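## Task

Take the orange jar out of the crowded tray and end holding it motionless in the air, gripped firmly with the fingertips well beneath its cap. Its base must sit more than one jar height above the tops of the remaining jars, and it must touch nothing else. All other jars stay in the tray, the tray stays level on the table, and at the end no gripper holds or presses any loose item other than this jar and the tray.

## Robot and tools

Robot: two six-joint arms, left_arm and right_arm, each ending in a two-finger parallel gripper. The names are labels only and do not match image sides. Objects can be nudged or a held part tugged by disturbances now and then.

Scene frame (shared): origin on the table surface midway between the arms, +x out over the table, +z up, left_arm on the +y side. Reported gripper positions are in metres, orientation as quaternion wxyz, velocities in m/s and rad/s; reported hand position can be off, more so when reaching far. Gripper axes: fingers point along its +z, close along its y; a flat block extends about 9 cm toward its +x and rotates with it. end_effector_position is the point between the pads when shut; closed fingertips extend about 19 mm past it, open ones about 6 mm. Closing pushes the tips roughly 13 mm farther from the arm, so keep that clearance above surfaces.

Tool execute_actions, argument actions: a list holding one item or nothing. Empty list: just report current state. Wait: {"steps": N}, N up to 300 control steps (1/30 s each), counted from the last result and including your reply time; no new command. Motion: {"rows": [...], "steps": N}, N at most 15 (default 15), 1 to 15 rows; each row is used for one step and the final row repeats to fill the rest. Optional pictures (boolean) turns camera images on or off.

Each row is one flat list of 18 numbers covering both arms: left_arm first, then right_arm. Per arm: six absolute joint target angles in radians (shoulder pan, shoulder lift, elbow, wrist 1, wrist 2, wrist 3, same order as the Joint positions line), then gripper position, force_limit, speed, each in [-1, 1]. Joint ranges: pan -3.142 to 3.142, lift -6.283 to 6.283, elbow 0.000 to 3.142, wrists -6.283 to 6.283. A target more than 0.010 rad beyond a range end, and farther out than the current angle, gets the whole call rejected (nothing sent). Targets past a real end are clipped there and may produce a "joint sent to its limit" line, possibly about an earlier action.

Gripper numbers are absolute commands, not offsets. position: +1 fully open (85 mm), about -0.8 pads touch, -1 closes until blocked. force_limit per pad on a 40 mm object: about 20 N at -1, 128 N at 0, 235 N at +1 (thin/small items may get less). speed: about 20, 85, 150 mm/s at -1, 0, +1; quick closing adds a few newtons. To keep a gripper unchanged, resend its previous three numbers, since a 0 is itself a command. New force_limit or speed only apply once position changes by at least 0.01; to loosen, open first. For a hard squeeze on the jar use position -1 with a high force_limit and confirm object_status 2.

Arm motion is smoothed (lags commands by about 0.17 s) and speed/acceleration limited, so after big moves the arm may still be travelling. Per step, targets are held within a lead of the measured angle (0.394 rad pan and lift, 0.493 elbow, 0.69 each wrist), and all joints are scaled back if the gripper would be sent over 100 mm from where it is. Between calls the arms keep heading to the last row until they all settle or a step is HELD; then only a fresh action moves them further.

Result lines: state per arm (pose, velocities); Joint positions and Joint velocities (rad, rad/s, one block per arm); Wrist force and Wrist torque in each end effector's own axes, with noise (std up to 3.7 N), fixed offset (usually under 10 N), saturation near 200 N, and force pointing from a pressed surface into the arm; "no reading" is harmless. object_status: 0 moving, 1 blocked while opening, 2 blocked while closing (gripping), 3 reached target or pads met. Any new position resets it to 0 briefly. If grip slips the fingers re-close automatically, except after a grip at force_limit -1, where 2 persists even if lost. position_measured in counts: 3 open, ~78 = 60 mm, ~130 = 40 mm, ~180 = 20 mm, ~230 pads touching. "joint command not followed" means a clearance check altered joint targets; HELD marks steps where your row was partly or wholly not sent. MOTOR HOT appears at 70 °C; at 85 °C an OVER-TEMPERATURE FAULT brakes that arm until cool, so avoid long heavy holds.

Tool zoom_image: camera (cam_high 672x504, cam_low 672x504, cam_left_wrist 504x504, cam_right_wrist 504x504) and region [x0, y0, x1, y1] in that image's pixels from the top-left, at most 504x504; returns a closer look at the latest picture. Cameras come in that order with each result.

Tool finished_scene: argument scene, the current scene's number; irreversible, and the result reports success. Replying without any tool call ends everything.

Avoid: knocking items off the table or tilting the tray, dropping or slamming, pressing hard, letting the arms collide. A joint torque at its load limit (pan and lift 686, elbow 402, wrists 99.5 N m, held weight included) or 150 N of external force stops that arm for 10 s and it yields to contact. Finish with the jar high, still and free of contact.

Each tool is called after "Call:" by a JSON object that holds its "name" and its "arguments", one argument or row to a line.

## Session

Call:
{"name": "execute_actions", "arguments": {
  "actions": []
}}

Scene clock: 0.00 s of 4400.00 s.
left_arm: end_effector_position=(+0.7258, +0.4385, +0.3194) position_measured=3 object_status=3 end_effector_quat_wxyz=(-0.033, +0.792, +0.435, -0.427) end_effector_velocity=(+0.001, -0.000, +0.000) end_effector_angular_velocity=(-0.000, -0.001, -0.000) | right_arm: end_effector_position=(+1.1937, +0.3785, +0.3834) position_measured=3 object_status=3 end_effector_quat_wxyz=(+0.111, -0.549, +0.630, +0.537) end_effector_velocity=(-0.000, -0.000, -0.001) end_effector_angular_velocity=(-0.000, -0.001, +0.001)
Joint positions: left_arm=[-0.346 -1.299  1.916 -1.462 -2.131  2.023] | right_arm=[ 0.193 -0.663  0.916 -1.421 -0.447 -1.363]
Joint velocities: left_arm=[-0.     0.    -0.001  0.    -0.     0.   ] | right_arm=[-0.    -0.     0.001 -0.001 -0.001 -0.001]
Motor temperatures (°C, as the motors report them): left_arm=[31 34 34 37 36 37] | right_arm=[34 32 33 37 36 36]
Wrist force (N, on the end effector, along its own x y z axes, offset not removed): no reading
Wrist torque (N m, same axes, about the end effector's origin, offset not removed): no reading

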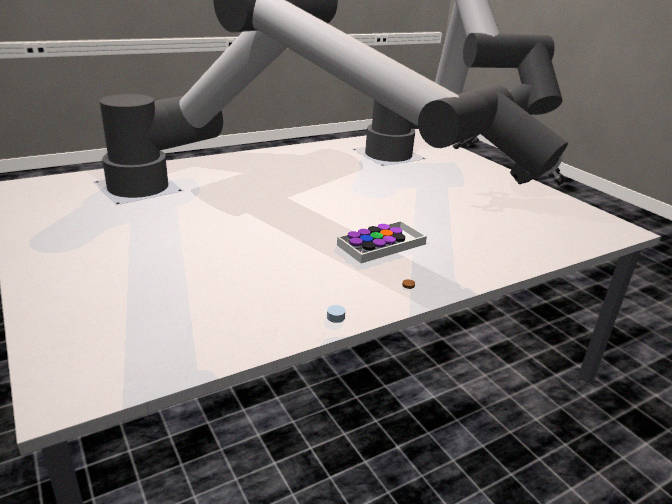

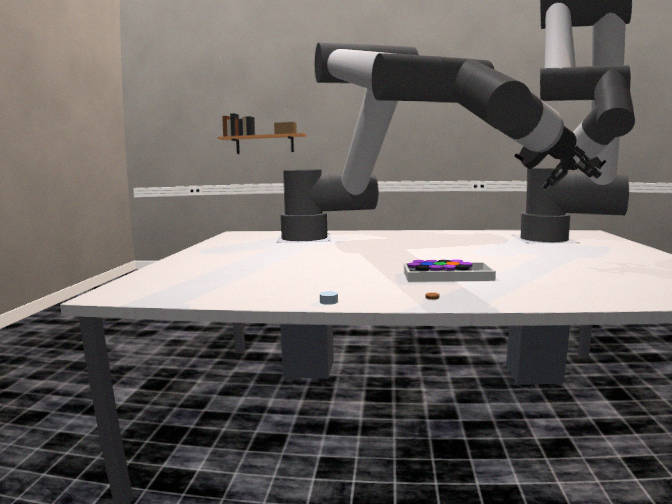

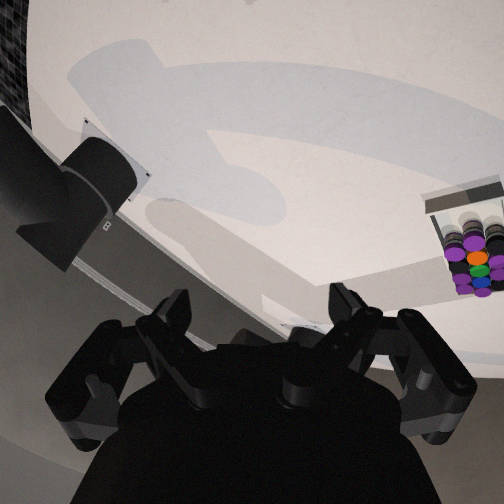

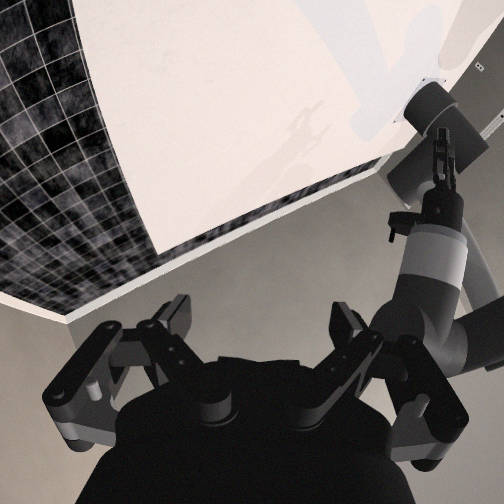

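Call:
{"name": "zoom_image", "arguments": {
  "camera": "cam_high",
  "region": [320, 200, 440, 290]
}}

Call:
{"name": "zoom_image", "arguments": {
  "camera": "cam_low",
  "region": [390, 240, 510, 310]
}}

Region (320, 200, 440, 290) of cam_high's 672x504 image, scaled by 4.200, with more detail than that image has; it fills the top 378 rows of this view, and the rest is white.

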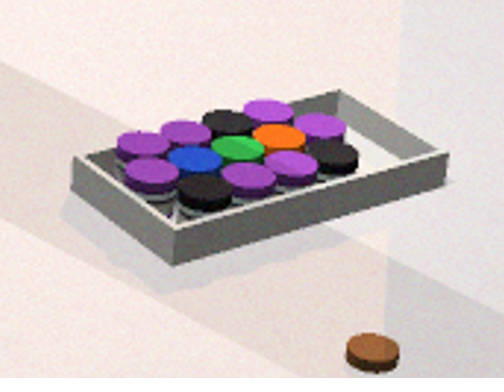

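Region (390, 240, 510, 310) of cam_low's 672x504 image, scaled by 4.200, with more detail than that image has; it fills the top 294 rows of this view, and the rest is white.

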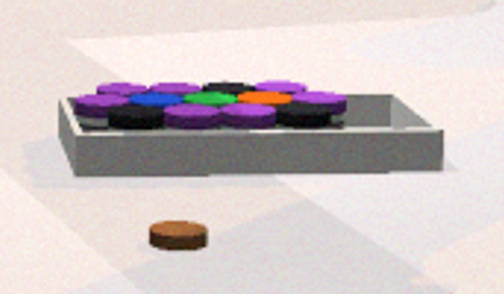

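Call:
{"name": "execute_actions", "arguments": {
  "actions": [
    {"rows":[[-0.346,-1.299,1.916,-1.462,-2.131,2.023,1,0,0,0.2116,-1.306,1.839,-2.104,-1.571,-1.363,1,0,0]]}
  ],
  "pictures": false
}}

Call:
{"name": "execute_actions", "arguments": {
  "actions": [
    {"steps":60}
  ]
}}

Scene clock: 24.27 s of 4400.00 s.
left_arm: end_effector_position=(+0.7259, +0.4385, +0.3192) position_measured=3 object_status=3 end_effector_quat_wxyz=(-0.033, +0.793, +0.434, -0.427) end_effector_velocity=(+0.001, +0.000, +0.000) end_effector_angular_velocity=(-0.000, -0.001, +0.000) | right_arm: end_effector_position=(+1.0723, +0.2378, +0.4208) position_measured=3 object_status=3 end_effector_quat_wxyz=(-0.116, +0.706, -0.637, -0.288) end_effector_velocity=(-0.258, -0.375, +0.029) end_effector_angular_velocity=(-0.832, -0.668, +0.097)
Joint positions: left_arm=[-0.346 -1.299  1.916 -1.462 -2.131  2.023] | right_arm=[ 0.205 -0.965  1.287 -1.809 -0.944 -1.363]
Joint velocities: left_arm=[ 0.001  0.001 -0.001  0.     0.     0.   ] | right_arm=[ 0.012 -0.587  0.735 -0.502 -1.01  -0.   ]
Motor temperatures (°C, as the motors report them): left_arm=[31 34 34 37 36 37] | right_arm=[34 32 33 37 36 36]
Wrist force (N, on the end effector, along its own x y z axes, offset not removed): left_arm=[-10.8 3.6 4.2] | right_arm=[-0.7 2.4 1.1]
Wrist torque (N m, same axes, about the end effector's origin, offset not removed): left_arm=[1.52 1.70 0.26] | right_arm=[0.54 0.65 0.64]
Steps of this call (steps 1 to 90: nothing new was sent; then 20.77 s passed at rest; steps 91 to 105: all 15 steps of this action). Readings (joint positions | what the end effector reports):
91: left_arm=[-0.346 -1.299 1.916 -1.462 -2.131 2.023] | right_arm=[0.193 -0.663 0.916 -1.421 -0.447 -1.363] | left_arm position_measured=3 object_status=3 | right_arm position_measured=3 object_status=3
92: left_arm=[-0.346 -1.299 1.916 -1.462 -2.131 2.023] | right_arm=[0.193 -0.665 0.918 -1.423 -0.449 -1.363] | left_arm position_measured=3 object_status=3 | right_arm position_measured=3 object_status=3
94: left_arm=[-0.346 -1.299 1.916 -1.462 -2.131 2.023] | right_arm=[0.196 -0.699 0.960 -1.468 -0.495 -1.363] | left_arm position_measured=3 object_status=3 | right_arm position_measured=3 object_status=3
98: left_arm=[-0.346 -1.299 1.916 -1.462 -2.131 2.023] | right_arm=[0.201 -0.811 1.096 -1.642 -0.681 -1.363] | left_arm position_measured=3 object_status=3 | right_arm position_measured=3 object_status=3
105: the state above

Scene clock: 26.27 s of 4400.00 s.
left_arm: end_effector_position=(+0.7259, +0.4386, +0.3191) position_measured=3 object_status=3 end_effector_quat_wxyz=(-0.033, +0.792, +0.434, -0.427) end_effector_velocity=(-0.000, +0.001, -0.000) end_effector_angular_velocity=(-0.000, +0.001, +0.001) | right_arm: end_effector_position=(+0.8489, -0.0492, +0.3505) position_measured=3 object_status=3 end_effector_quat_wxyz=(-0.000, +0.754, -0.657, +0.000) end_effector_velocity=(+0.000, -0.000, +0.000) end_effector_angular_velocity=(+0.000, -0.000, +0.000)
Joint positions: left_arm=[-0.346 -1.299  1.916 -1.462 -2.131  2.023] | right_arm=[ 0.212 -1.306  1.839 -2.104 -1.571 -1.363]
Joint velocities: left_arm=[ 0.001  0.     0.     0.    -0.     0.   ] | right_arm=[-0.    -0.    -0.001  0.    -0.    -0.   ]
Motor temperatures (°C, as the motors report them): left_arm=[31 34 34 37 36 37] | right_arm=[34 32 33 37 36 36]
Wrist force (N, on the end effector, along its own x y z axes, offset not removed): left_arm=[-8.8 1.3 -1.4] | right_arm=[-1.1 1.0 -0.8]
Wrist torque (N m, same axes, about the end effector's origin, offset not removed): left_arm=[1.08 1.49 0.28] | right_arm=[0.30 0.72 0.65]
Steps of this call (steps 1 to 45: the robot went on to your last target; steps 46 to 60: nothing new was sent). Readings (joint positions | what the end effector reports):
1: left_arm=[-0.346 -1.299 1.916 -1.462 -2.131 2.023] | right_arm=[0.205 -0.985 1.312 -1.826 -0.978 -1.363] | left_arm position_measured=3 object_status=3 | right_arm position_measured=3 object_status=3
2: left_arm=[-0.346 -1.299 1.916 -1.462 -2.131 2.023] | right_arm=[0.205 -1.003 1.337 -1.841 -1.011 -1.363] | left_arm position_measured=3 object_status=3 | right_arm position_measured=3 object_status=3
4: left_arm=[-0.346 -1.299 1.916 -1.462 -2.131 2.023] | right_arm=[0.206 -1.036 1.386 -1.870 -1.071 -1.363] | left_arm position_measured=3 object_status=3 | right_arm position_measured=3 object_status=3
8: left_arm=[-0.346 -1.299 1.916 -1.462 -2.131 2.023] | right_arm=[0.207 -1.095 1.483 -1.921 -1.177 -1.363] | left_arm position_measured=3 object_status=3 | right_arm position_measured=3 object_status=3
60: the state above
All arms were judged still, so your last target was given up. Only a new action makes them travel on or press farther. Fingers that are still opening or closing keep moving.

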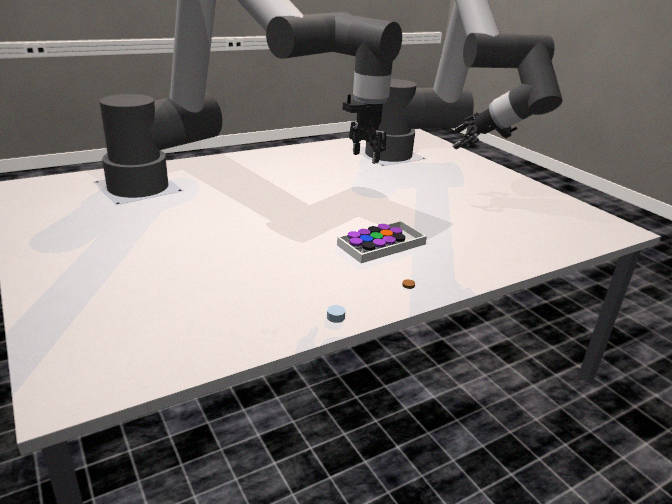

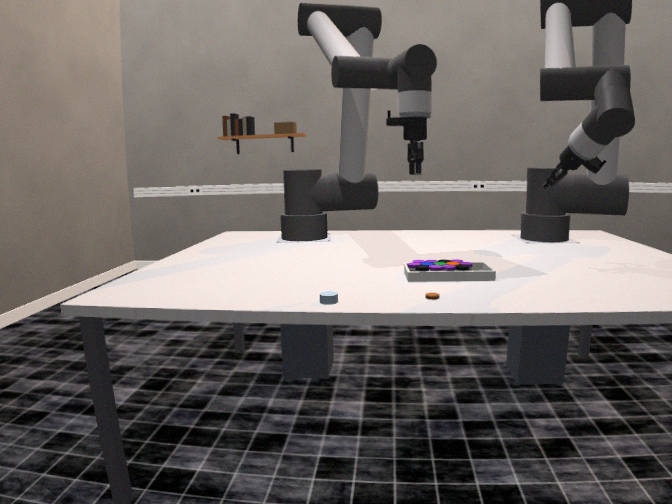

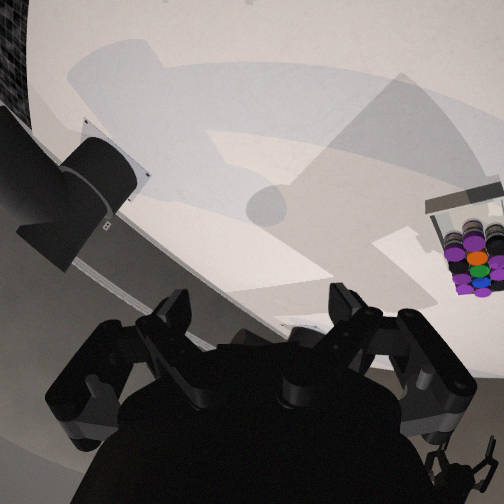

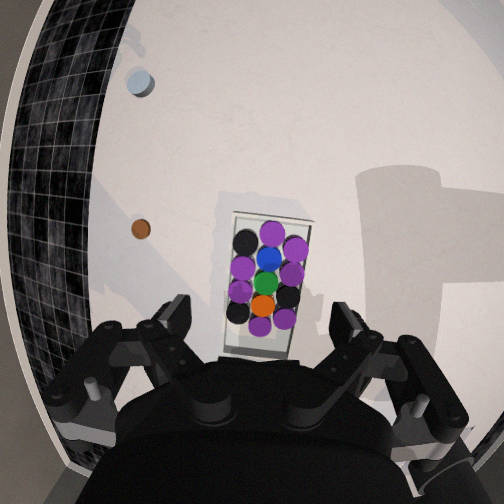

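Call:
{"name": "execute_actions", "arguments": {
  "actions": [
    {"rows":[[-0.346,-1.299,1.916,-1.462,-2.131,2.023,1,0,0,0.2323,-1.1606,1.9528,-2.363,-1.571,-1.2035,1,0,0]]}
  ],
  "pictures": false
}}

Call:
{"name": "execute_actions", "arguments": {
  "actions": [
    {"steps":25}
  ]
}}

Call:
{"name": "zoom_image", "arguments": {
  "camera": "cam_right_wrist",
  "region": [140, 130, 390, 380]
}}

Call:
{"name": "zoom_image", "arguments": {
  "camera": "cam_low",
  "region": [370, 170, 510, 300]
}}

Scene clock: 39.97 s of 4400.00 s.
left_arm: end_effector_position=(+0.7259, +0.4386, +0.3191) position_measured=3 object_status=3 end_effector_quat_wxyz=(-0.033, +0.792, +0.434, -0.427) end_effector_velocity=(+0.000, -0.001, +0.000) end_effector_angular_velocity=(+0.000, -0.000, -0.001) | right_arm: end_effector_position=(+0.8415, -0.0315, +0.1765) position_measured=3 object_status=3 end_effector_quat_wxyz=(-0.001, -0.711, +0.703, +0.000) end_effector_velocity=(-0.012, +0.011, -0.127) end_effector_angular_velocity=(+0.005, -0.013, -0.099)
Joint positions: left_arm=[-0.346 -1.299  1.916 -1.462 -2.131  2.023] | right_arm=[ 0.231 -1.174  1.943 -2.338 -1.571 -1.218]
Joint velocities: left_arm=[-0.001  0.    -0.001 -0.     0.    -0.   ] | right_arm=[ 0.014  0.104  0.077 -0.194  0.001  0.113]
Motor temperatures (°C, as the motors report them): left_arm=[31 34 34 37 36 37] | right_arm=[34 32 33 37 36 36]
Wrist force (N, on the end effector, along its own x y z axes, offset not removed): left_arm=[-12.0 2.1 -0.4] | right_arm=[-1.6 1.9 2.6]
Wrist torque (N m, same axes, about the end effector's origin, offset not removed): left_arm=[1.16 2.04 0.52] | right_arm=[0.43 0.77 0.58]
Steps of this call (steps 1 to 90: nothing new was sent; then 10.20 s passed at rest; steps 91 to 105: all 15 steps of this action). Readings (joint positions | what the end effector reports):
91: left_arm=[-0.346 -1.299 1.916 -1.462 -2.131 2.023] | right_arm=[0.212 -1.306 1.839 -2.104 -1.571 -1.363] | left_arm position_measured=3 object_status=3 | right_arm position_measured=3 object_status=3
92: left_arm=[-0.346 -1.299 1.916 -1.462 -2.131 2.023] | right_arm=[0.212 -1.304 1.841 -2.107 -1.571 -1.361] | left_arm position_measured=3 object_status=3 | right_arm position_measured=3 object_status=3
94: left_arm=[-0.346 -1.299 1.916 -1.462 -2.131 2.023] | right_arm=[0.216 -1.281 1.860 -2.141 -1.571 -1.336] | left_arm position_measured=3 object_status=3 | right_arm position_measured=3 object_status=3
98: left_arm=[-0.346 -1.299 1.916 -1.462 -2.131 2.023] | right_arm=[0.222 -1.233 1.897 -2.229 -1.571 -1.283] | left_arm position_measured=3 object_status=3 | right_arm position_measured=3 object_status=3
105: the state above

Scene clock: 40.80 s of 4400.00 s.
left_arm: end_effector_position=(+0.7259, +0.4386, +0.3191) position_measured=3 object_status=3 end_effector_quat_wxyz=(-0.033, +0.792, +0.434, -0.427) end_effector_velocity=(-0.000, -0.000, -0.000) end_effector_angular_velocity=(+0.000, +0.001, +0.000) | right_arm: end_effector_position=(+0.8398, -0.0302, +0.1606) position_measured=3 object_status=3 end_effector_quat_wxyz=(-0.000, -0.707, +0.708, -0.000) end_effector_velocity=(+0.000, +0.000, +0.000) end_effector_angular_velocity=(+0.001, -0.001, -0.002)
Joint positions: left_arm=[-0.346 -1.299  1.916 -1.462 -2.131  2.023] | right_arm=[ 0.232 -1.161  1.953 -2.363 -1.571 -1.204]
Joint velocities: left_arm=[-0.     0.     0.001 -0.    -0.    -0.   ] | right_arm=[ 0.     0.    -0.001 -0.001  0.     0.002]
Motor temperatures (°C, as the motors report them): left_arm=[31 34 34 37 36 37] | right_arm=[34 32 33 37 36 36]
Wrist force (N, on the end effector, along its own x y z axes, offset not removed): left_arm=[-11.3 2.3 1.0] | right_arm=[2.8 0.7 -2.0]
Wrist torque (N m, same axes, about the end effector's origin, offset not removed): left_arm=[1.14 1.99 0.50] | right_arm=[0.29 0.02 0.47]
Steps of this call (steps 1 to 25: the robot went on to your last target). Readings (joint positions | what the end effector reports):
1: left_arm=[-0.346 -1.299 1.916 -1.462 -2.131 2.023] | right_arm=[0.231 -1.171 1.945 -2.344 -1.571 -1.215] | left_arm position_measured=3 object_status=3 | right_arm position_measured=3 object_status=3
2: left_arm=[-0.346 -1.299 1.916 -1.462 -2.131 2.023] | right_arm=[0.231 -1.168 1.947 -2.348 -1.571 -1.212] | left_arm position_measured=3 object_status=3 | right_arm position_measured=3 object_status=3
4: left_arm=[-0.346 -1.299 1.916 -1.462 -2.131 2.023] | right_arm=[0.232 -1.165 1.949 -2.354 -1.571 -1.209] | left_arm position_measured=3 object_status=3 | right_arm position_measured=3 object_status=3
8: left_arm=[-0.346 -1.299 1.916 -1.462 -2.131 2.023] | right_arm=[0.232 -1.162 1.952 -2.360 -1.571 -1.205] | left_arm position_measured=3 object_status=3 | right_arm position_measured=3 object_status=3
25: the state above

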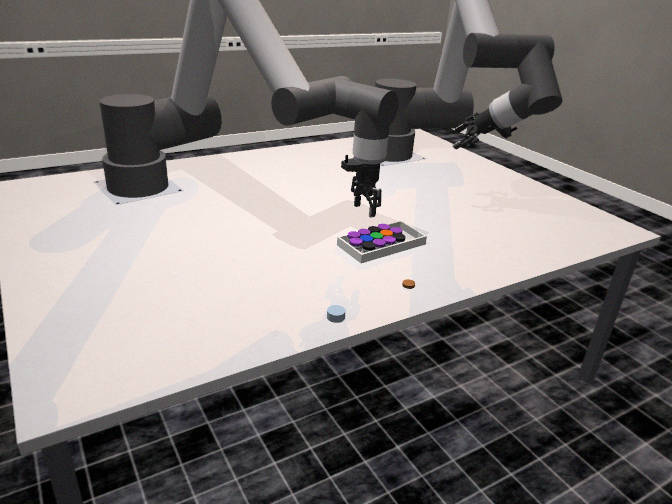

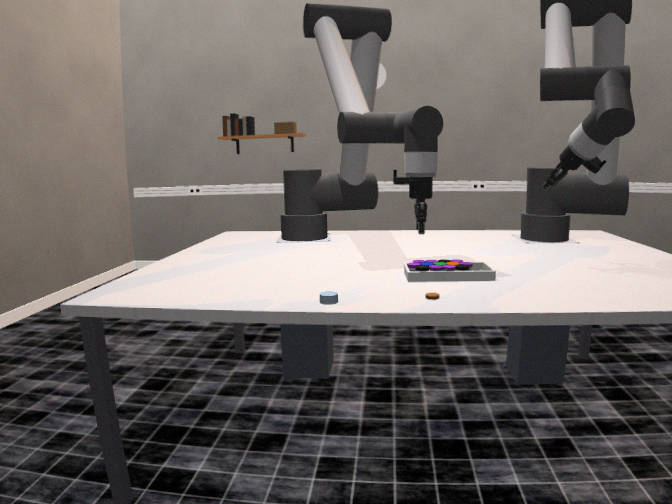

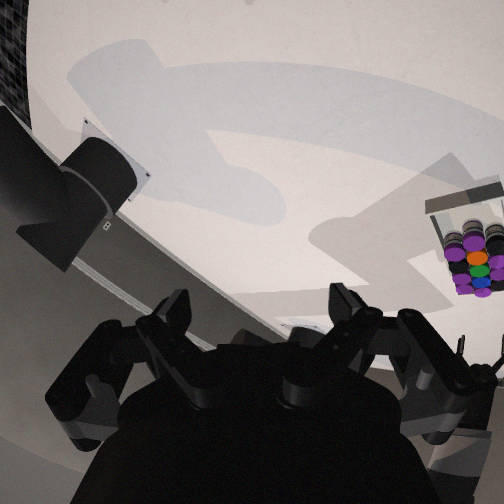

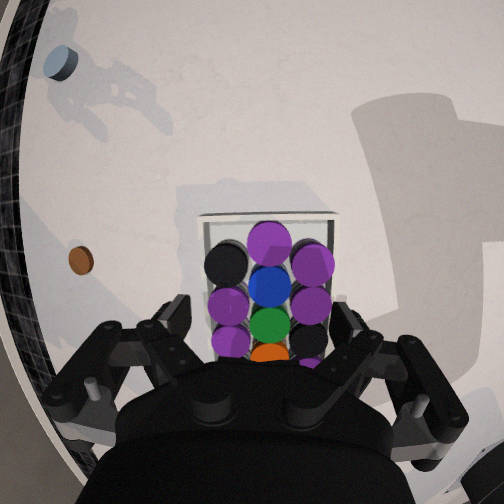

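Region (140, 130, 390, 380) of cam_right_wrist's 504x504 image, scaled by 2.016, with more detail than that image has.

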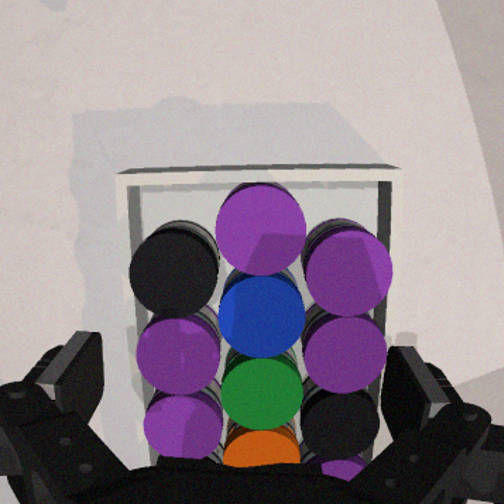

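Region (370, 170, 510, 300) of cam_low's 672x504 image, scaled by 3.600, with more detail than that image has; it fills the top 468 rows of this view, and the rest is white.

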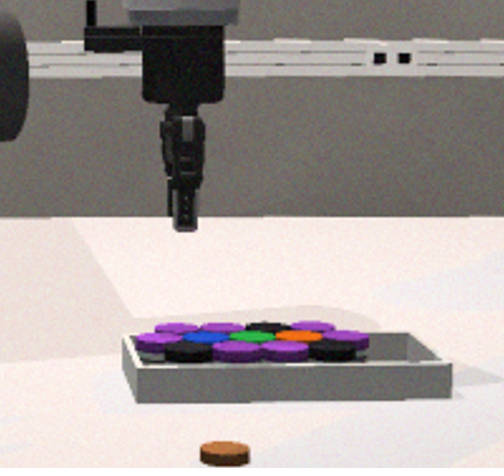

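Call:
{"name": "execute_actions", "arguments": {
  "actions": [
    {"rows":[[-0.346,-1.299,1.916,-1.462,-2.131,2.023,1,0,0,0.3513,-1.0518,1.8811,-2.4001,-1.571,-1.0845,1,0,0]]}
  ],
  "pictures": false
}}

Call:
{"name": "execute_actions", "arguments": {
  "actions": [
    {"steps":20}
  ]
}}

Call:
{"name": "zoom_image", "arguments": {
  "camera": "cam_low",
  "region": [390, 200, 510, 300]
}}

Scene clock: 52.83 s of 4400.00 s.
left_arm: end_effector_position=(+0.7259, +0.4386, +0.3191) position_measured=3 object_status=3 end_effector_quat_wxyz=(-0.033, +0.792, +0.434, -0.427) end_effector_velocity=(-0.000, -0.000, -0.000) end_effector_angular_velocity=(+0.000, +0.001, -0.000) | right_arm: end_effector_position=(+0.8264, +0.0927, +0.1033) position_measured=3 object_status=3 end_effector_quat_wxyz=(-0.000, -0.707, +0.708, -0.000) end_effector_velocity=(-0.011, +0.057, -0.027) end_effector_angular_velocity=(+0.003, +0.000, -0.001)
Joint positions: left_arm=[-0.346 -1.299  1.916 -1.462 -2.131  2.023] | right_arm=[ 0.345 -1.058  1.885 -2.398 -1.571 -1.091]
Joint velocities: left_arm=[-0.  0.  0.  0.  0.  0.] | right_arm=[ 0.051  0.046 -0.031 -0.016  0.003  0.052]
Motor temperatures (°C, as the motors report them): left_arm=[31 34 34 37 36 37] | right_arm=[34 32 33 37 36 36]
Wrist force (N, on the end effector, along its own x y z axes, offset not removed): left_arm=[-12.0 4.0 4.1] | right_arm=[0.0 3.8 3.0]
Wrist torque (N m, same axes, about the end effector's origin, offset not removed): left_arm=[1.44 1.92 0.36] | right_arm=[0.80 0.40 0.60]
Steps of this call (steps 1 to 15: the robot went on to your last target; steps 16 to 90: nothing new was sent; then 8.53 s passed at rest; steps 91 to 105: all 15 steps of this action). Readings (joint positions | what the end effector reports):
91: left_arm=[-0.346 -1.299 1.916 -1.462 -2.131 2.023] | right_arm=[0.232 -1.161 1.953 -2.363 -1.571 -1.203] | left_arm position_measured=3 object_status=3 | right_arm position_measured=3 object_status=3
92: left_arm=[-0.346 -1.299 1.916 -1.462 -2.131 2.023] | right_arm=[0.235 -1.158 1.951 -2.364 -1.571 -1.201] | left_arm position_measured=3 object_status=3 | right_arm position_measured=3 object_status=3
94: left_arm=[-0.346 -1.299 1.916 -1.462 -2.131 2.023] | right_arm=[0.260 -1.135 1.935 -2.373 -1.571 -1.176] | left_arm position_measured=3 object_status=3 | right_arm position_measured=3 object_status=3
98: left_arm=[-0.346 -1.299 1.916 -1.462 -2.131 2.023] | right_arm=[0.310 -1.089 1.905 -2.388 -1.571 -1.125] | left_arm position_measured=3 object_status=3 | right_arm position_measured=3 object_status=3
105: the state above

Scene clock: 53.50 s of 4400.00 s.
left_arm: end_effector_position=(+0.7259, +0.4386, +0.3191) position_measured=3 object_status=3 end_effector_quat_wxyz=(-0.033, +0.792, +0.434, -0.427) end_effector_velocity=(-0.001, +0.000, -0.000) end_effector_angular_velocity=(+0.001, +0.000, -0.001) | right_arm: end_effector_position=(+0.8250, +0.0998, +0.1000) position_measured=3 object_status=3 end_effector_quat_wxyz=(-0.000, -0.707, +0.708, -0.000) end_effector_velocity=(-0.001, +0.001, -0.000) end_effector_angular_velocity=(+0.001, +0.001, -0.000)
Joint positions: left_arm=[-0.346 -1.299  1.916 -1.462 -2.131  2.023] | right_arm=[ 0.351 -1.052  1.881 -2.4   -1.571 -1.085]
Joint velocities: left_arm=[-0.    -0.     0.001 -0.     0.    -0.   ] | right_arm=[ 0.     0.     0.    -0.     0.001  0.001]
Motor temperatures (°C, as the motors report them): left_arm=[31 34 34 37 36 37] | right_arm=[34 32 33 37 36 36]
Wrist force (N, on the end effector, along its own x y z axes, offset not removed): left_arm=[-6.4 6.3 3.5] | right_arm=[-0.1 3.3 1.8]
Wrist torque (N m, same axes, about the end effector's origin, offset not removed): left_arm=[1.94 0.91 0.42] | right_arm=[0.73 0.53 0.63]
Steps of this call (steps 1 to 15: the robot went on to your last target; steps 16 to 20: nothing new was sent). Readings (joint positions | what the end effector reports):
1: left_arm=[-0.346 -1.299 1.916 -1.462 -2.131 2.023] | right_arm=[0.346 -1.056 1.884 -2.399 -1.571 -1.090] | left_arm position_measured=3 object_status=3 | right_arm position_measured=3 object_status=3
2: left_arm=[-0.346 -1.299 1.916 -1.462 -2.131 2.023] | right_arm=[0.347 -1.055 1.883 -2.399 -1.571 -1.088] | left_arm position_measured=3 object_status=3 | right_arm position_measured=3 object_status=3
4: left_arm=[-0.346 -1.299 1.916 -1.462 -2.131 2.023] | right_arm=[0.349 -1.054 1.882 -2.399 -1.571 -1.087] | left_arm position_measured=3 object_status=3 | right_arm position_measured=3 object_status=3
8: left_arm=[-0.346 -1.299 1.916 -1.462 -2.131 2.023] | right_arm=[0.350 -1.053 1.882 -2.400 -1.571 -1.085] | left_arm position_measured=3 object_status=3 | right_arm position_measured=3 object_status=3
20: the state above
All arms were judged still, so your last target was given up. Only a new action makes them travel on or press farther. Fingers that are still opening or closing keep moving.

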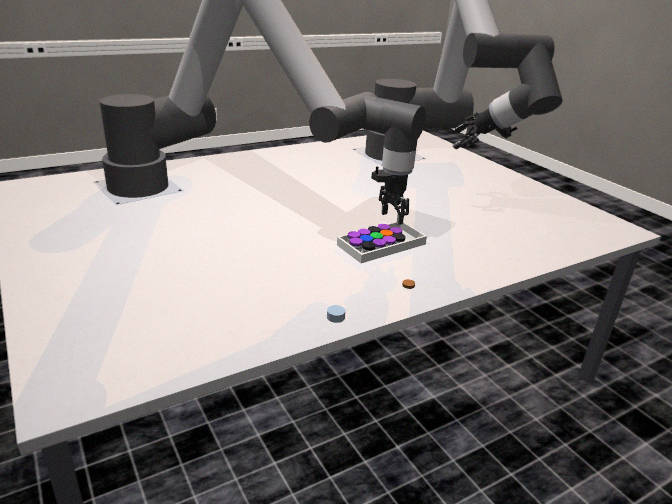

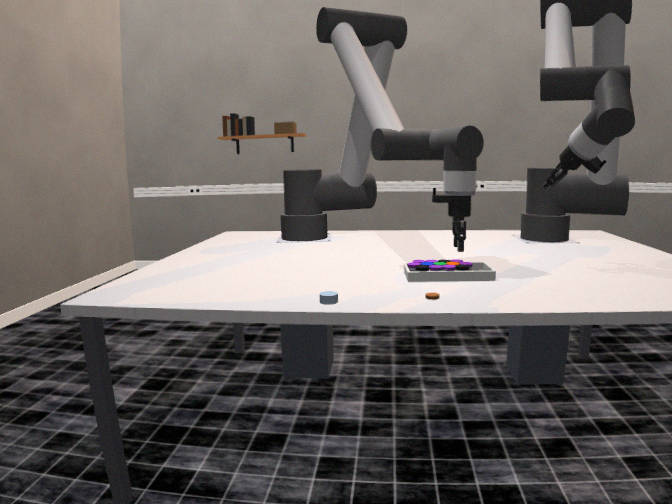

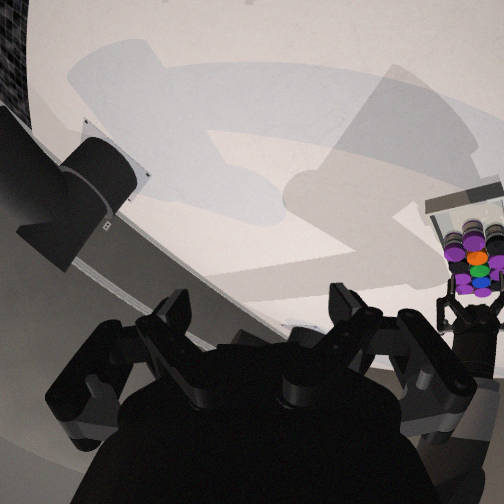

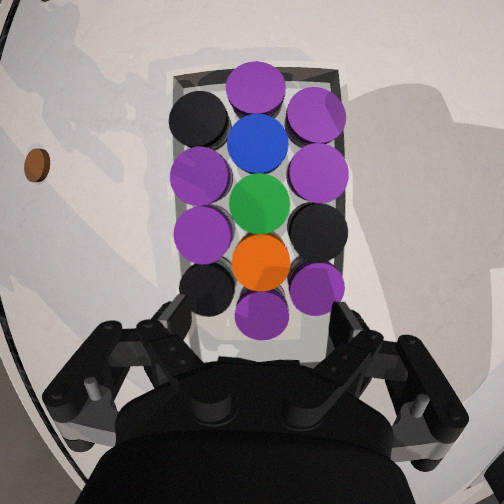

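Region (390, 200, 510, 300) of cam_low's 672x504 image, scaled by 4.200, with more detail than that image has.

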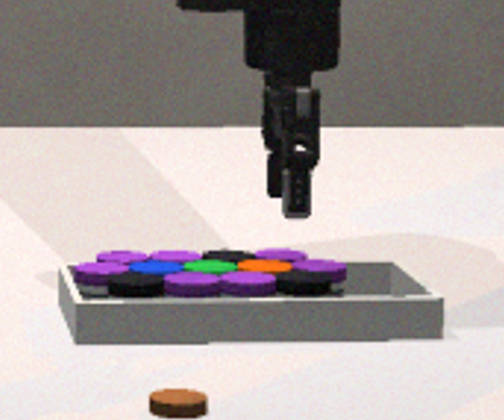

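Call:
{"name": "execute_actions", "arguments": {
  "actions": [
    {"rows":[[-0.346,-1.299,1.916,-1.462,-2.131,2.023,1,0,0,0.3745,-1.0216,1.8647,-2.4139,-1.571,0.5095,-0.8,-1,1]]}
  ],
  "pictures": false
}}

Call:
{"name": "execute_actions", "arguments": {
  "actions": [
    {"steps":25}
  ]
}}

Call:
{"name": "zoom_image", "arguments": {
  "camera": "cam_low",
  "region": [420, 225, 500, 290]
}}

Scene clock: 75.83 s of 4400.00 s.
left_arm: end_effector_position=(+0.7259, +0.4386, +0.3191) position_measured=3 object_status=3 end_effector_quat_wxyz=(-0.033, +0.792, +0.434, -0.427) end_effector_velocity=(-0.000, +0.001, +0.000) end_effector_angular_velocity=(+0.001, +0.001, +0.001) | right_arm: end_effector_position=(+0.8221, +0.1259, +0.0806) position_measured=156 object_status=0 end_effector_quat_wxyz=(+0.000, -0.303, +0.953, -0.000) end_effector_velocity=(-0.001, +0.007, -0.005) end_effector_angular_velocity=(-0.000, -0.001, -2.785)
Joint positions: left_arm=[-0.346 -1.299  1.916 -1.462 -2.131  2.023] | right_arm=[ 0.374 -1.023  1.865 -2.413 -1.571 -0.108]
Joint velocities: left_arm=[ 0.001 -0.     0.     0.001 -0.    -0.   ] | right_arm=[ 0.006  0.008 -0.005 -0.003 -0.     2.792]
Motor temperatures (°C, as the motors report them): left_arm=[31 34 34 37 36 37] | right_arm=[34 32 33 37 36 36]
Wrist force (N, on the end effector, along its own x y z axes, offset not removed): left_arm=[-10.5 2.4 7.5] | right_arm=[-1.9 4.9 2.4]
Wrist torque (N m, same axes, about the end effector's origin, offset not removed): left_arm=[1.28 1.83 0.34] | right_arm=[0.94 0.82 0.57]
Steps of this call (steps 1 to 90: nothing new was sent; then 18.83 s passed at rest; steps 91 to 105: all 15 steps of this action). Readings (joint positions | what the end effector reports):
91: left_arm=[-0.346 -1.299 1.916 -1.462 -2.131 2.023] | right_arm=[0.351 -1.052 1.881 -2.400 -1.571 -1.084] | left_arm position_measured=3 object_status=3 | right_arm position_measured=3 object_status=0
92: left_arm=[-0.346 -1.299 1.916 -1.462 -2.131 2.023] | right_arm=[0.353 -1.050 1.880 -2.401 -1.571 -1.082] | left_arm position_measured=3 object_status=3 | right_arm position_measured=3 object_status=0
94: left_arm=[-0.346 -1.299 1.916 -1.462 -2.131 2.023] | right_arm=[0.360 -1.040 1.875 -2.406 -1.571 -1.037] | left_arm position_measured=3 object_status=3 | right_arm position_measured=15 object_status=0
98: left_arm=[-0.346 -1.299 1.916 -1.462 -2.131 2.023] | right_arm=[0.370 -1.028 1.868 -2.411 -1.571 -0.765] | left_arm position_measured=3 object_status=3 | right_arm position_measured=64 object_status=0
105: the state above

Scene clock: 76.67 s of 4400.00 s.
left_arm: end_effector_position=(+0.7259, +0.4386, +0.3191) position_measured=3 object_status=3 end_effector_quat_wxyz=(-0.033, +0.792, +0.434, -0.427) end_effector_velocity=(-0.001, +0.000, +0.000) end_effector_angular_velocity=(+0.000, +0.000, -0.000) | right_arm: end_effector_position=(+0.8220, +0.1269, +0.0799) position_measured=229 object_status=3 end_effector_quat_wxyz=(+0.000, +0.000, +1.000, -0.000) end_effector_velocity=(+0.000, +0.000, +0.000) end_effector_angular_velocity=(+0.001, -0.000, -0.006)
Joint positions: left_arm=[-0.346 -1.299  1.916 -1.462 -2.131  2.023] | right_arm=[ 0.374 -1.022  1.865 -2.414 -1.571  0.508]
Joint velocities: left_arm=[-0.    -0.001  0.001  0.     0.     0.   ] | right_arm=[ 0.     0.    -0.     0.     0.001  0.006]
Motor temperatures (°C, as the motors report them): left_arm=[31 34 34 37 36 37] | right_arm=[34 32 33 37 36 36]
Wrist force (N, on the end effector, along its own x y z axes, offset not removed): left_arm=[-4.8 7.6 2.9] | right_arm=[-1.7 1.0 3.2]
Wrist torque (N m, same axes, about the end effector's origin, offset not removed): left_arm=[2.23 0.86 0.35] | right_arm=[0.33 0.83 0.57]
Steps of this call (steps 1 to 25: the robot went on to your last target). Readings (joint positions | what the end effector reports):
1: left_arm=[-0.346 -1.299 1.916 -1.462 -2.131 2.023] | right_arm=[0.374 -1.022 1.865 -2.414 -1.571 -0.013] | left_arm position_measured=3 object_status=3 | right_arm position_measured=169 object_status=0
2: left_arm=[-0.346 -1.299 1.916 -1.462 -2.131 2.023] | right_arm=[0.374 -1.022 1.865 -2.414 -1.571 0.080] | left_arm position_measured=3 object_status=3 | right_arm position_measured=183 object_status=0
4: left_arm=[-0.346 -1.299 1.916 -1.462 -2.131 2.023] | right_arm=[0.374 -1.022 1.865 -2.414 -1.571 0.246] | left_arm position_measured=3 object_status=3 | right_arm position_measured=209 object_status=0
8: left_arm=[-0.346 -1.299 1.916 -1.462 -2.131 2.023] | right_arm=[0.374 -1.022 1.865 -2.414 -1.571 0.417] | left_arm position_measured=3 object_status=3 | right_arm position_measured=228 object_status=0
25: the state above

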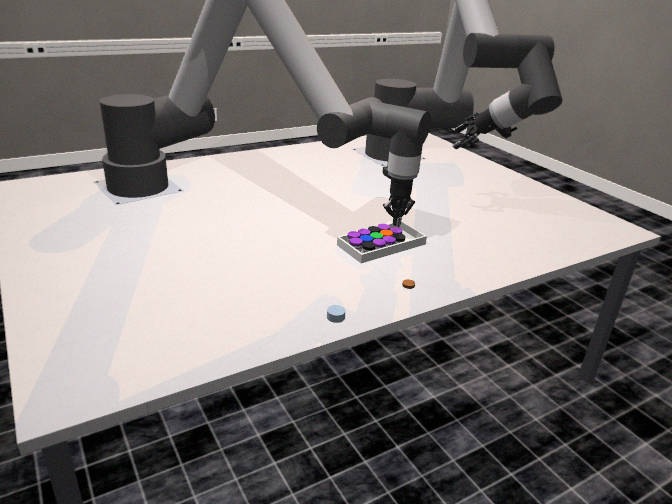

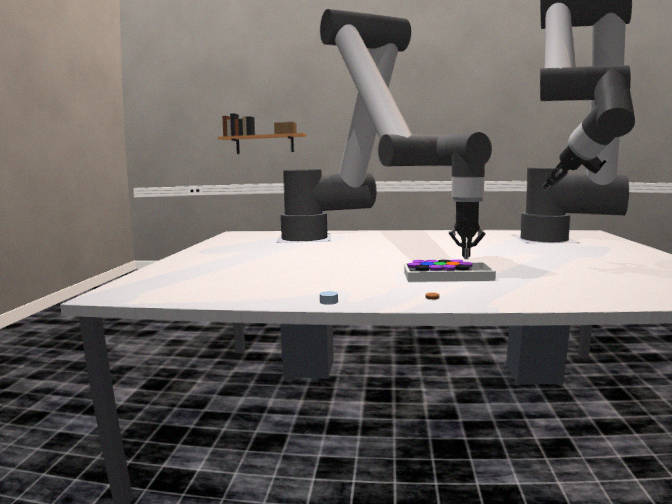

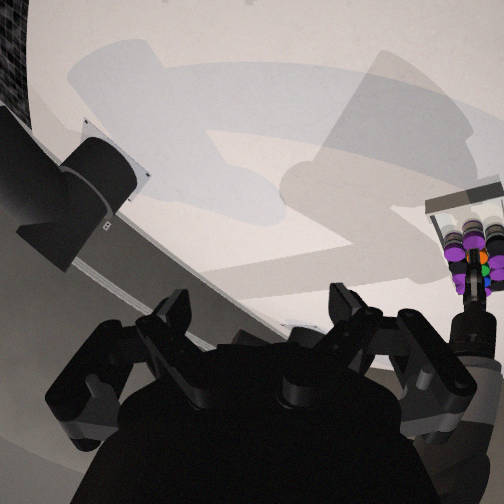

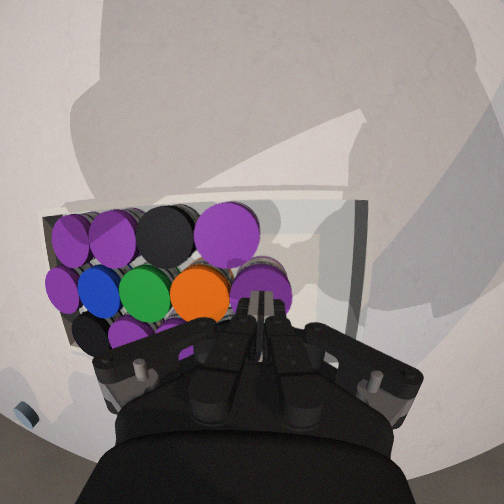

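Region (420, 225, 500, 290) of cam_low's 672x504 image, scaled by 6.300, with more detail than that image has; it fills the top 410 rows of this view, and the rest is white.

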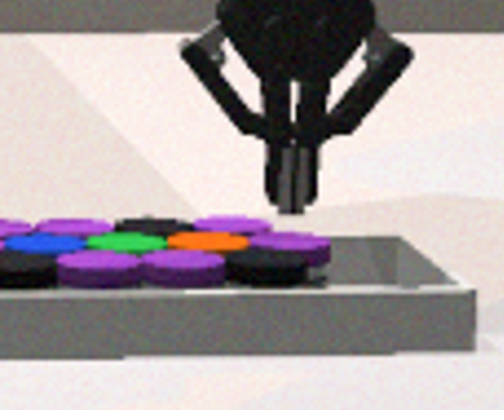

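Call:
{"name": "execute_actions", "arguments": {
  "actions": [
    {"rows":[[-0.346,-1.299,1.916,-1.462,-2.131,2.023,1,0,0,0.3705,-1.0143,1.8732,-2.4298,-1.571,0.5095,-0.8,-1,1]]}
  ],
  "pictures": false
}}

Call:
{"name": "execute_actions", "arguments": {
  "actions": [
    {"rows":[[-0.346,-1.299,1.916,-1.462,-2.131,2.023,1,0,0,0.3705,-1.0125,1.8738,-2.4322,-1.571,0.5095,-0.8,-1,1]]}
  ]
}}

Call:
{"name": "zoom_image", "arguments": {
  "camera": "cam_low",
  "region": [420, 225, 500, 290]
}}

Scene clock: 81.97 s of 4400.00 s.
left_arm: end_effector_position=(+0.7259, +0.4386, +0.3191) position_measured=3 object_status=3 end_effector_quat_wxyz=(-0.033, +0.792, +0.434, -0.427) end_effector_velocity=(+0.000, +0.000, +0.000) end_effector_angular_velocity=(-0.000, -0.001, -0.000) | right_arm: end_effector_position=(+0.8220, +0.1221, +0.0694) position_measured=229 object_status=3 end_effector_quat_wxyz=(+0.000, +0.003, +1.000, -0.000) end_effector_velocity=(-0.000, -0.003, -0.003) end_effector_angular_velocity=(-0.002, +0.001, -0.001)
Joint positions: left_arm=[-0.346 -1.299  1.916 -1.462 -2.131  2.023] | right_arm=[ 0.371 -1.015  1.873 -2.429 -1.571  0.509]
Joint velocities: left_arm=[ 0. -0. -0. -0.  0.  0.] | right_arm=[-0.001  0.002  0.003 -0.003 -0.002 -0.   ]
Motor temperatures (°C, as the motors report them): left_arm=[31 34 34 37 36 37] | right_arm=[34 32 33 37 36 36]
Wrist force (N, on the end effector, along its own x y z axes, offset not removed): left_arm=[-9.6 6.5 5.5] | right_arm=[0.3 2.2 2.5]
Wrist torque (N m, same axes, about the end effector's origin, offset not removed): left_arm=[2.00 1.65 0.22] | right_arm=[0.44 0.46 0.63]
Steps of this call (steps 1 to 30: the robot went on to your last target; steps 31 to 90: nothing new was sent; then 1.80 s passed at rest; steps 91 to 105: all 15 steps of this action). Readings (joint positions | what the end effector reports):
91: left_arm=[-0.346 -1.299 1.916 -1.462 -2.131 2.023] | right_arm=[0.375 -1.022 1.865 -2.414 -1.571 0.509] | left_arm position_measured=3 object_status=3 | right_arm position_measured=229 object_status=3
92: left_arm=[-0.346 -1.299 1.916 -1.462 -2.131 2.023] | right_arm=[0.374 -1.021 1.865 -2.415 -1.571 0.509] | left_arm position_measured=3 object_status=3 | right_arm position_measured=229 object_status=3
94: left_arm=[-0.346 -1.299 1.916 -1.462 -2.131 2.023] | right_arm=[0.373 -1.019 1.868 -2.420 -1.571 0.510] | left_arm position_measured=3 object_status=3 | right_arm position_measured=229 object_status=3
98: left_arm=[-0.346 -1.299 1.916 -1.462 -2.131 2.023] | right_arm=[0.371 -1.016 1.871 -2.426 -1.571 0.509] | left_arm position_measured=3 object_status=3 | right_arm position_measured=229 object_status=3
105: the state above

Scene clock: 82.47 s of 4400.00 s.
left_arm: end_effector_position=(+0.7259, +0.4386, +0.3191) position_measured=3 object_status=3 end_effector_quat_wxyz=(-0.033, +0.792, +0.434, -0.427) end_effector_velocity=(+0.001, +0.000, +0.000) end_effector_angular_velocity=(-0.000, -0.001, +0.000) | right_arm: end_effector_position=(+0.8220, +0.1219, +0.0672) position_measured=229 object_status=3 end_effector_quat_wxyz=(+0.000, +0.003, +1.000, -0.000) end_effector_velocity=(+0.001, -0.000, -0.000) end_effector_angular_velocity=(-0.000, -0.002, -0.001)
Joint positions: left_arm=[-0.346 -1.299  1.916 -1.462 -2.131  2.023] | right_arm=[ 0.371 -1.013  1.874 -2.432 -1.571  0.509]
Joint velocities: left_arm=[ 0.001  0.001 -0.002  0.     0.     0.   ] | right_arm=[-0.     0.001  0.    -0.002 -0.001  0.001]
Motor temperatures (°C, as the motors report them): left_arm=[31 34 34 37 36 37] | right_arm=[34 32 33 37 36 36]
Wrist force (N, on the end effector, along its own x y z axes, offset not removed): left_arm=[-10.1 4.8 3.1] | right_arm=[2.4 0.7 3.8]
Wrist torque (N m, same axes, about the end effector's origin, offset not removed): left_arm=[1.75 1.60 0.38] | right_arm=[0.18 0.03 0.53]
Steps of this call (steps 1 to 15: all 15 steps of this action). Readings (joint positions | what the end effector reports):
1: left_arm=[-0.346 -1.299 1.916 -1.462 -2.131 2.023] | right_arm=[0.371 -1.014 1.873 -2.429 -1.571 0.510] | left_arm position_measured=3 object_status=3 | right_arm position_measured=229 object_status=3
2: left_arm=[-0.346 -1.299 1.916 -1.462 -2.131 2.023] | right_arm=[0.371 -1.014 1.873 -2.430 -1.571 0.509] | left_arm position_measured=3 object_status=3 | right_arm position_measured=229 object_status=3
4: left_arm=[-0.346 -1.299 1.916 -1.462 -2.131 2.023] | right_arm=[0.371 -1.014 1.873 -2.431 -1.571 0.509] | left_arm position_measured=3 object_status=3 | right_arm position_measured=229 object_status=3
8: left_arm=[-0.346 -1.299 1.916 -1.462 -2.131 2.023] | right_arm=[0.371 -1.013 1.874 -2.432 -1.571 0.510] | left_arm position_measured=3 object_status=3 | right_arm position_measured=229 object_status=3
15: the state above

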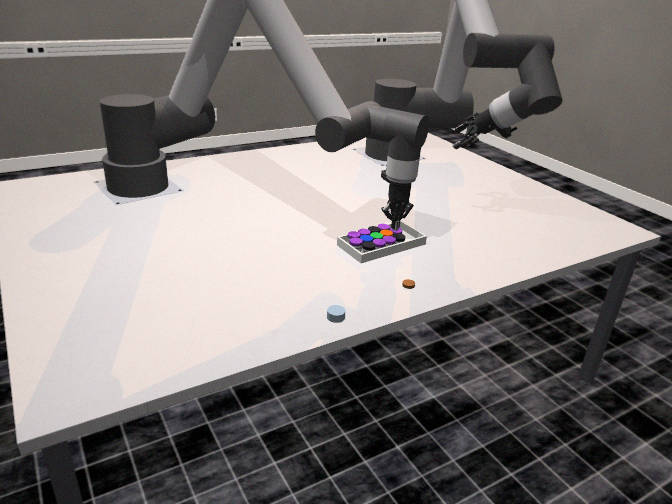

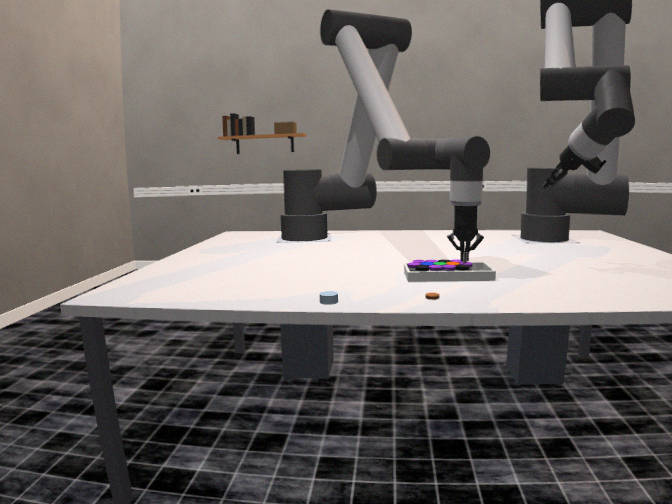

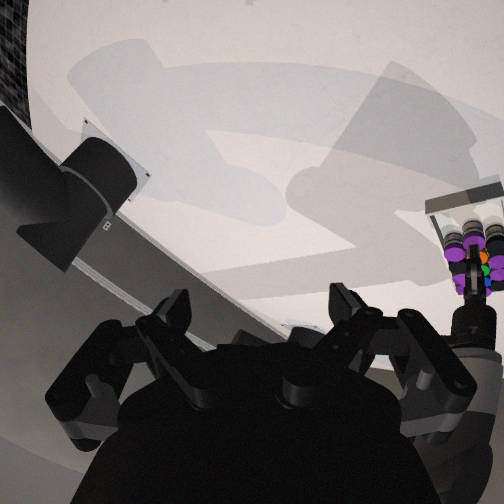

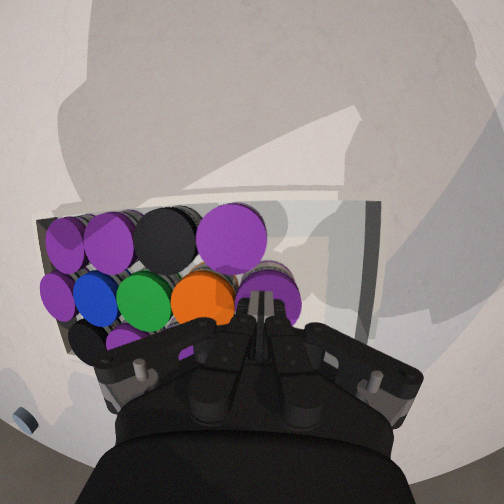

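Region (420, 225, 500, 290) of cam_low's 672x504 image, scaled by 6.300, with more detail than that image has; it fills the top 410 rows of this view, and the rest is white.

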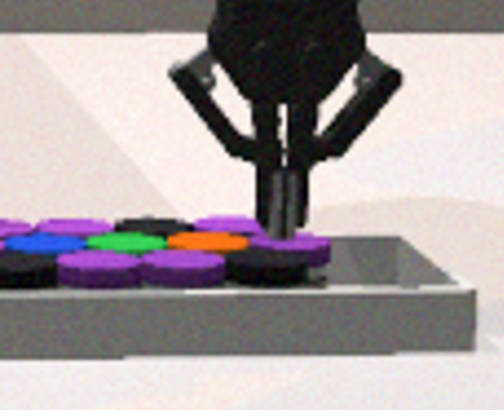

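Call:
{"name": "execute_actions", "arguments": {
  "actions": [
    {"rows":[[-0.346,-1.299,1.916,-1.462,-2.131,2.023,1,0,0,0.3705,-1.0107,1.8744,-2.4346,-1.571,0.5095,-0.8,-1,1]]}
  ],
  "pictures": false
}}

Scene clock: 84.90 s of 4400.00 s.
left_arm: end_effector_position=(+0.7259, +0.4386, +0.3191) position_measured=3 object_status=3 end_effector_quat_wxyz=(-0.033, +0.792, +0.434, -0.427) end_effector_velocity=(+0.000, -0.000, -0.000) end_effector_angular_velocity=(+0.000, -0.000, -0.000) | right_arm: end_effector_position=(+0.8221, +0.1219, +0.0656) position_measured=229 object_status=3 end_effector_quat_wxyz=(+0.000, +0.003, +1.000, +0.000) end_effector_velocity=(+0.000, +0.000, -0.000) end_effector_angular_velocity=(+0.000, -0.000, -0.001)
Joint positions: left_arm=[-0.346 -1.299  1.916 -1.462 -2.131  2.023] | right_arm=[ 0.37  -1.011  1.874 -2.435 -1.571  0.51 ]
Joint velocities: left_arm=[-0.  0. -0. -0.  0. -0.] | right_arm=[ 0.     0.    -0.001 -0.    -0.     0.001]
Motor temperatures (°C, as the motors report them): left_arm=[31 34 34 37 36 37] | right_arm=[34 32 33 37 36 36]
Wrist force (N, on the end effector, along its own x y z axes, offset not removed): left_arm=[-9.8 4.6 -1.5] | right_arm=[10.7 -5.5 -55.2]
Wrist torque (N m, same axes, about the end effector's origin, offset not removed): left_arm=[1.49 1.47 0.34] | right_arm=[0.79 0.57 0.63]
Steps of this call (steps 1 to 15: the robot went on to your last target; steps 16 to 58: nothing new was sent; steps 59 to 73: all 15 steps of this action). Readings (joint positions | what the end effector reports):
59: left_arm=[-0.346 -1.299 1.916 -1.462 -2.131 2.023] | right_arm=[0.370 -1.012 1.874 -2.432 -1.571 0.509] | left_arm position_measured=3 object_status=3 | right_arm position_measured=229 object_status=3
60: left_arm=[-0.346 -1.299 1.916 -1.462 -2.131 2.023] | right_arm=[0.370 -1.012 1.874 -2.432 -1.571 0.510] | left_arm position_measured=3 object_status=3 | right_arm position_measured=229 object_status=3
62: left_arm=[-0.346 -1.299 1.916 -1.462 -2.131 2.023] | right_arm=[0.370 -1.012 1.874 -2.433 -1.571 0.510] | left_arm position_measured=3 object_status=3 | right_arm position_measured=229 object_status=3
66: left_arm=[-0.346 -1.299 1.916 -1.462 -2.131 2.023] | right_arm=[0.370 -1.011 1.874 -2.434 -1.571 0.509] | left_arm position_measured=3 object_status=3 | right_arm position_measured=229 object_status=3
73: the state above


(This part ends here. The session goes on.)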